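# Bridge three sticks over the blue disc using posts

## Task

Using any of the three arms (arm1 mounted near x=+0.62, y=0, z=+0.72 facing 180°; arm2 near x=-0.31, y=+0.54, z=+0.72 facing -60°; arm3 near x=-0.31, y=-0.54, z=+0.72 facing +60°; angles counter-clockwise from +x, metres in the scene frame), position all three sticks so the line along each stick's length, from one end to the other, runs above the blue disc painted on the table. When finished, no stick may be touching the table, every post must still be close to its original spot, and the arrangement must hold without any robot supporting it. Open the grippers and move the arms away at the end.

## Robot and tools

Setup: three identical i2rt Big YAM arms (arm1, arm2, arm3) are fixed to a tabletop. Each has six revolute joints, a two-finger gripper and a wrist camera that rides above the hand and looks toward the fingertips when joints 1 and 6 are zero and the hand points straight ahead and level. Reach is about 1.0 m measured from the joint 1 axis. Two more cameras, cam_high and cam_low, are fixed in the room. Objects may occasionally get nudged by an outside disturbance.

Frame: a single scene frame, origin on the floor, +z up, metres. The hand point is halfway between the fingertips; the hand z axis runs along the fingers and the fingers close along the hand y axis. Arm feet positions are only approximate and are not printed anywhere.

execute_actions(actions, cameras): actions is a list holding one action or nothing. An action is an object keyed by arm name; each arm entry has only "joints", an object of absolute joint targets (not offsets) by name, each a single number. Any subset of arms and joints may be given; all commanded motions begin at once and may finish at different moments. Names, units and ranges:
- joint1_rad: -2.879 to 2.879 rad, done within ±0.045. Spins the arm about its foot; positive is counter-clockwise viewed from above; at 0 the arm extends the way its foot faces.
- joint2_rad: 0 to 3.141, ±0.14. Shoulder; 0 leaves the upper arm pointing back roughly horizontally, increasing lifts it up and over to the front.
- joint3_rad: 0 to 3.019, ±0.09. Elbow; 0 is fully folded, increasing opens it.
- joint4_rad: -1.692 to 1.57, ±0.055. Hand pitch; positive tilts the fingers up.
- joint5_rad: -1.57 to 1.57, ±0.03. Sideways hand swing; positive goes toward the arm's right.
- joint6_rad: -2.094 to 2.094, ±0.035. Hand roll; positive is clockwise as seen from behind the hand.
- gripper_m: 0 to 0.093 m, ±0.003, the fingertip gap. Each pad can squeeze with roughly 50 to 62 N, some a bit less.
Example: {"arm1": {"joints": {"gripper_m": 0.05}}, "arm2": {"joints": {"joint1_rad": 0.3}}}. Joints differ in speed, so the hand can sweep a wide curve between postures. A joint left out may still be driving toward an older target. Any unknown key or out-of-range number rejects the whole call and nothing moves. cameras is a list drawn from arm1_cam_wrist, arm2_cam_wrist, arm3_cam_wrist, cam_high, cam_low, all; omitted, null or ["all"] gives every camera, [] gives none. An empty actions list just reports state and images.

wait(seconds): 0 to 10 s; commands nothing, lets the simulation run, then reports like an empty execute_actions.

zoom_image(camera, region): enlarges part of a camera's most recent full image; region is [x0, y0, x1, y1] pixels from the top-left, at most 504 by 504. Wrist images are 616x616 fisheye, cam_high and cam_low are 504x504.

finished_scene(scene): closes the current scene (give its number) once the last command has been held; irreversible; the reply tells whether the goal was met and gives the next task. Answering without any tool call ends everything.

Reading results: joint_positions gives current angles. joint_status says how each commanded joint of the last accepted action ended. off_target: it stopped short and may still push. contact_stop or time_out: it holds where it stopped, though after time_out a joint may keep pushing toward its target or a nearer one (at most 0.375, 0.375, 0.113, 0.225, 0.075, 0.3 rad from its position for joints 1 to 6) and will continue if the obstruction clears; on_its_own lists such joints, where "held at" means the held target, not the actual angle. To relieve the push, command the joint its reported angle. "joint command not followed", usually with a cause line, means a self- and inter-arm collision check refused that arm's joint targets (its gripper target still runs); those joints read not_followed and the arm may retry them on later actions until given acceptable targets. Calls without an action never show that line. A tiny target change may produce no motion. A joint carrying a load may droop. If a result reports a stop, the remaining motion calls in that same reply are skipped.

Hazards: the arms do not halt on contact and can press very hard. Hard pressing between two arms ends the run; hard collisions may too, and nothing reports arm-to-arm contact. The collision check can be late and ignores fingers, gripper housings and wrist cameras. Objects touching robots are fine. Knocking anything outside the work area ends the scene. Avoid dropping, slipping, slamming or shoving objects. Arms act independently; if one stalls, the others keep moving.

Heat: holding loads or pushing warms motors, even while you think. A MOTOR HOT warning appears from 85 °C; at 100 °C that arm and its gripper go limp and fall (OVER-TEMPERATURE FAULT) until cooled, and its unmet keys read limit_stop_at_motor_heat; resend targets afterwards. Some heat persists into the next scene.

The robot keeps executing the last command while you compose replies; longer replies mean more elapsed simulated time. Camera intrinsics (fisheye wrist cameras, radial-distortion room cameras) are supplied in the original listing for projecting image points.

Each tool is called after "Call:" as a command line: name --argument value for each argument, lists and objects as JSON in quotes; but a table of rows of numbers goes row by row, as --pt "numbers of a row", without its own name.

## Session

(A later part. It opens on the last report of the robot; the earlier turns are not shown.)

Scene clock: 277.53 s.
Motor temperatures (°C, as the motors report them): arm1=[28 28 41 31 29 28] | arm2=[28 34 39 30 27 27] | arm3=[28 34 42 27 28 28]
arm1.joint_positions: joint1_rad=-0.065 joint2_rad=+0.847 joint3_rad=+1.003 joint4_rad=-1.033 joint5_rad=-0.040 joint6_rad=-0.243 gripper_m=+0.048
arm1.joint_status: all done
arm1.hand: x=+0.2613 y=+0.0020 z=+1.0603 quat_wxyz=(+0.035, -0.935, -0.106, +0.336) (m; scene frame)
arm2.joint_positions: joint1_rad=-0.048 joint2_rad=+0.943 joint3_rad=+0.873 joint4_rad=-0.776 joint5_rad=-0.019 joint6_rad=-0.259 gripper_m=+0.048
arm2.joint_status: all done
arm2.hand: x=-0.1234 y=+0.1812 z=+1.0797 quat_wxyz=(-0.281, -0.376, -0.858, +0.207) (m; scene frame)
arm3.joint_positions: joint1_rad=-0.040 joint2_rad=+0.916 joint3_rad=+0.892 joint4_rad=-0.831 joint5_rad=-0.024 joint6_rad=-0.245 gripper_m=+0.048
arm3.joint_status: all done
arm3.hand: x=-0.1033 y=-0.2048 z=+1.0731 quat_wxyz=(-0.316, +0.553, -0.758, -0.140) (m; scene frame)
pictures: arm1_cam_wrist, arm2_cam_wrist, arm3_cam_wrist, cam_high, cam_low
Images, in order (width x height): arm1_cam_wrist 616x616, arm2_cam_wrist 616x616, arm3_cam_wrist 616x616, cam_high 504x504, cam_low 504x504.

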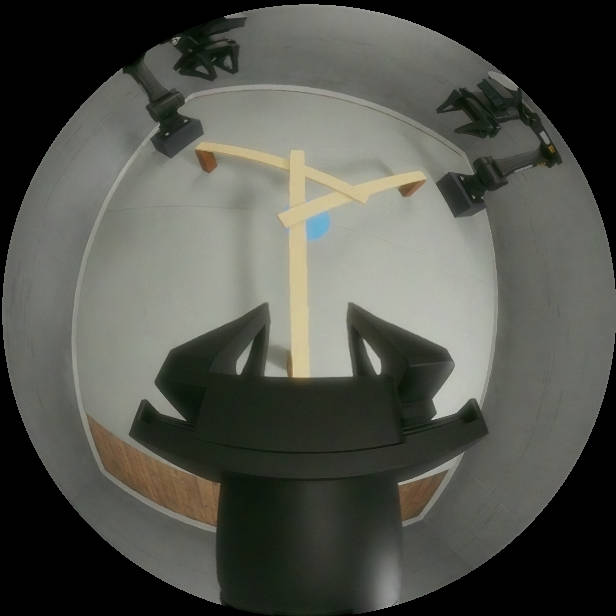

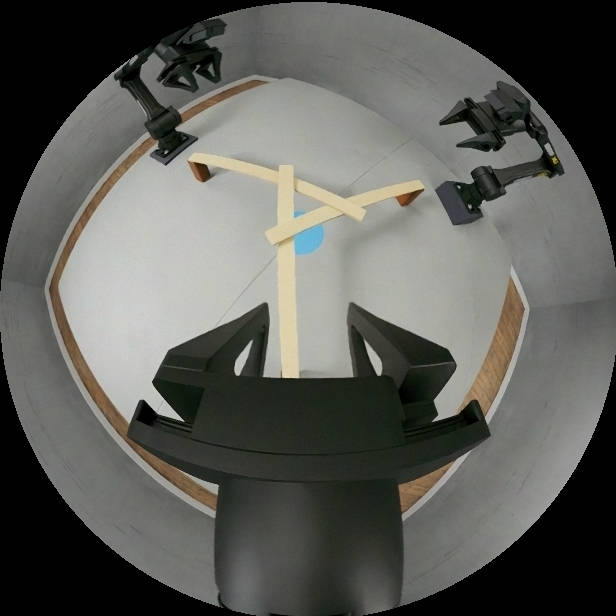

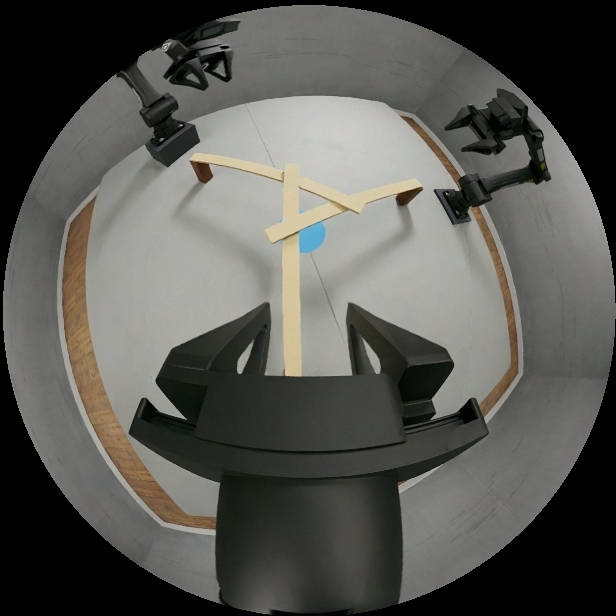

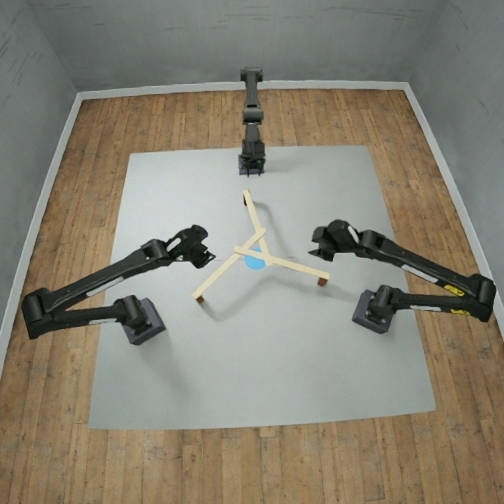

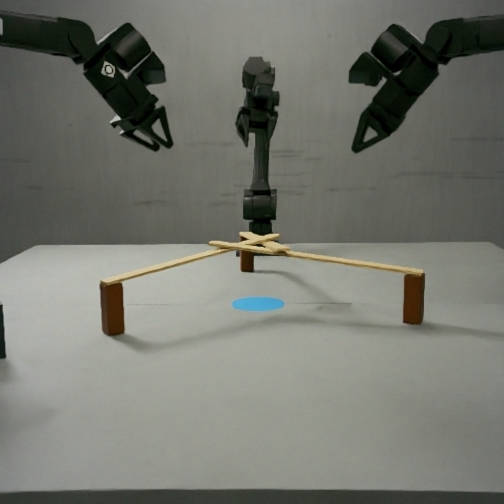

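The three sticks are standing on the posts on their own, each centre line passes over the disc, and the arms are clear.

Call:
finished_scene --scene 2

The scene is finished: the task was done.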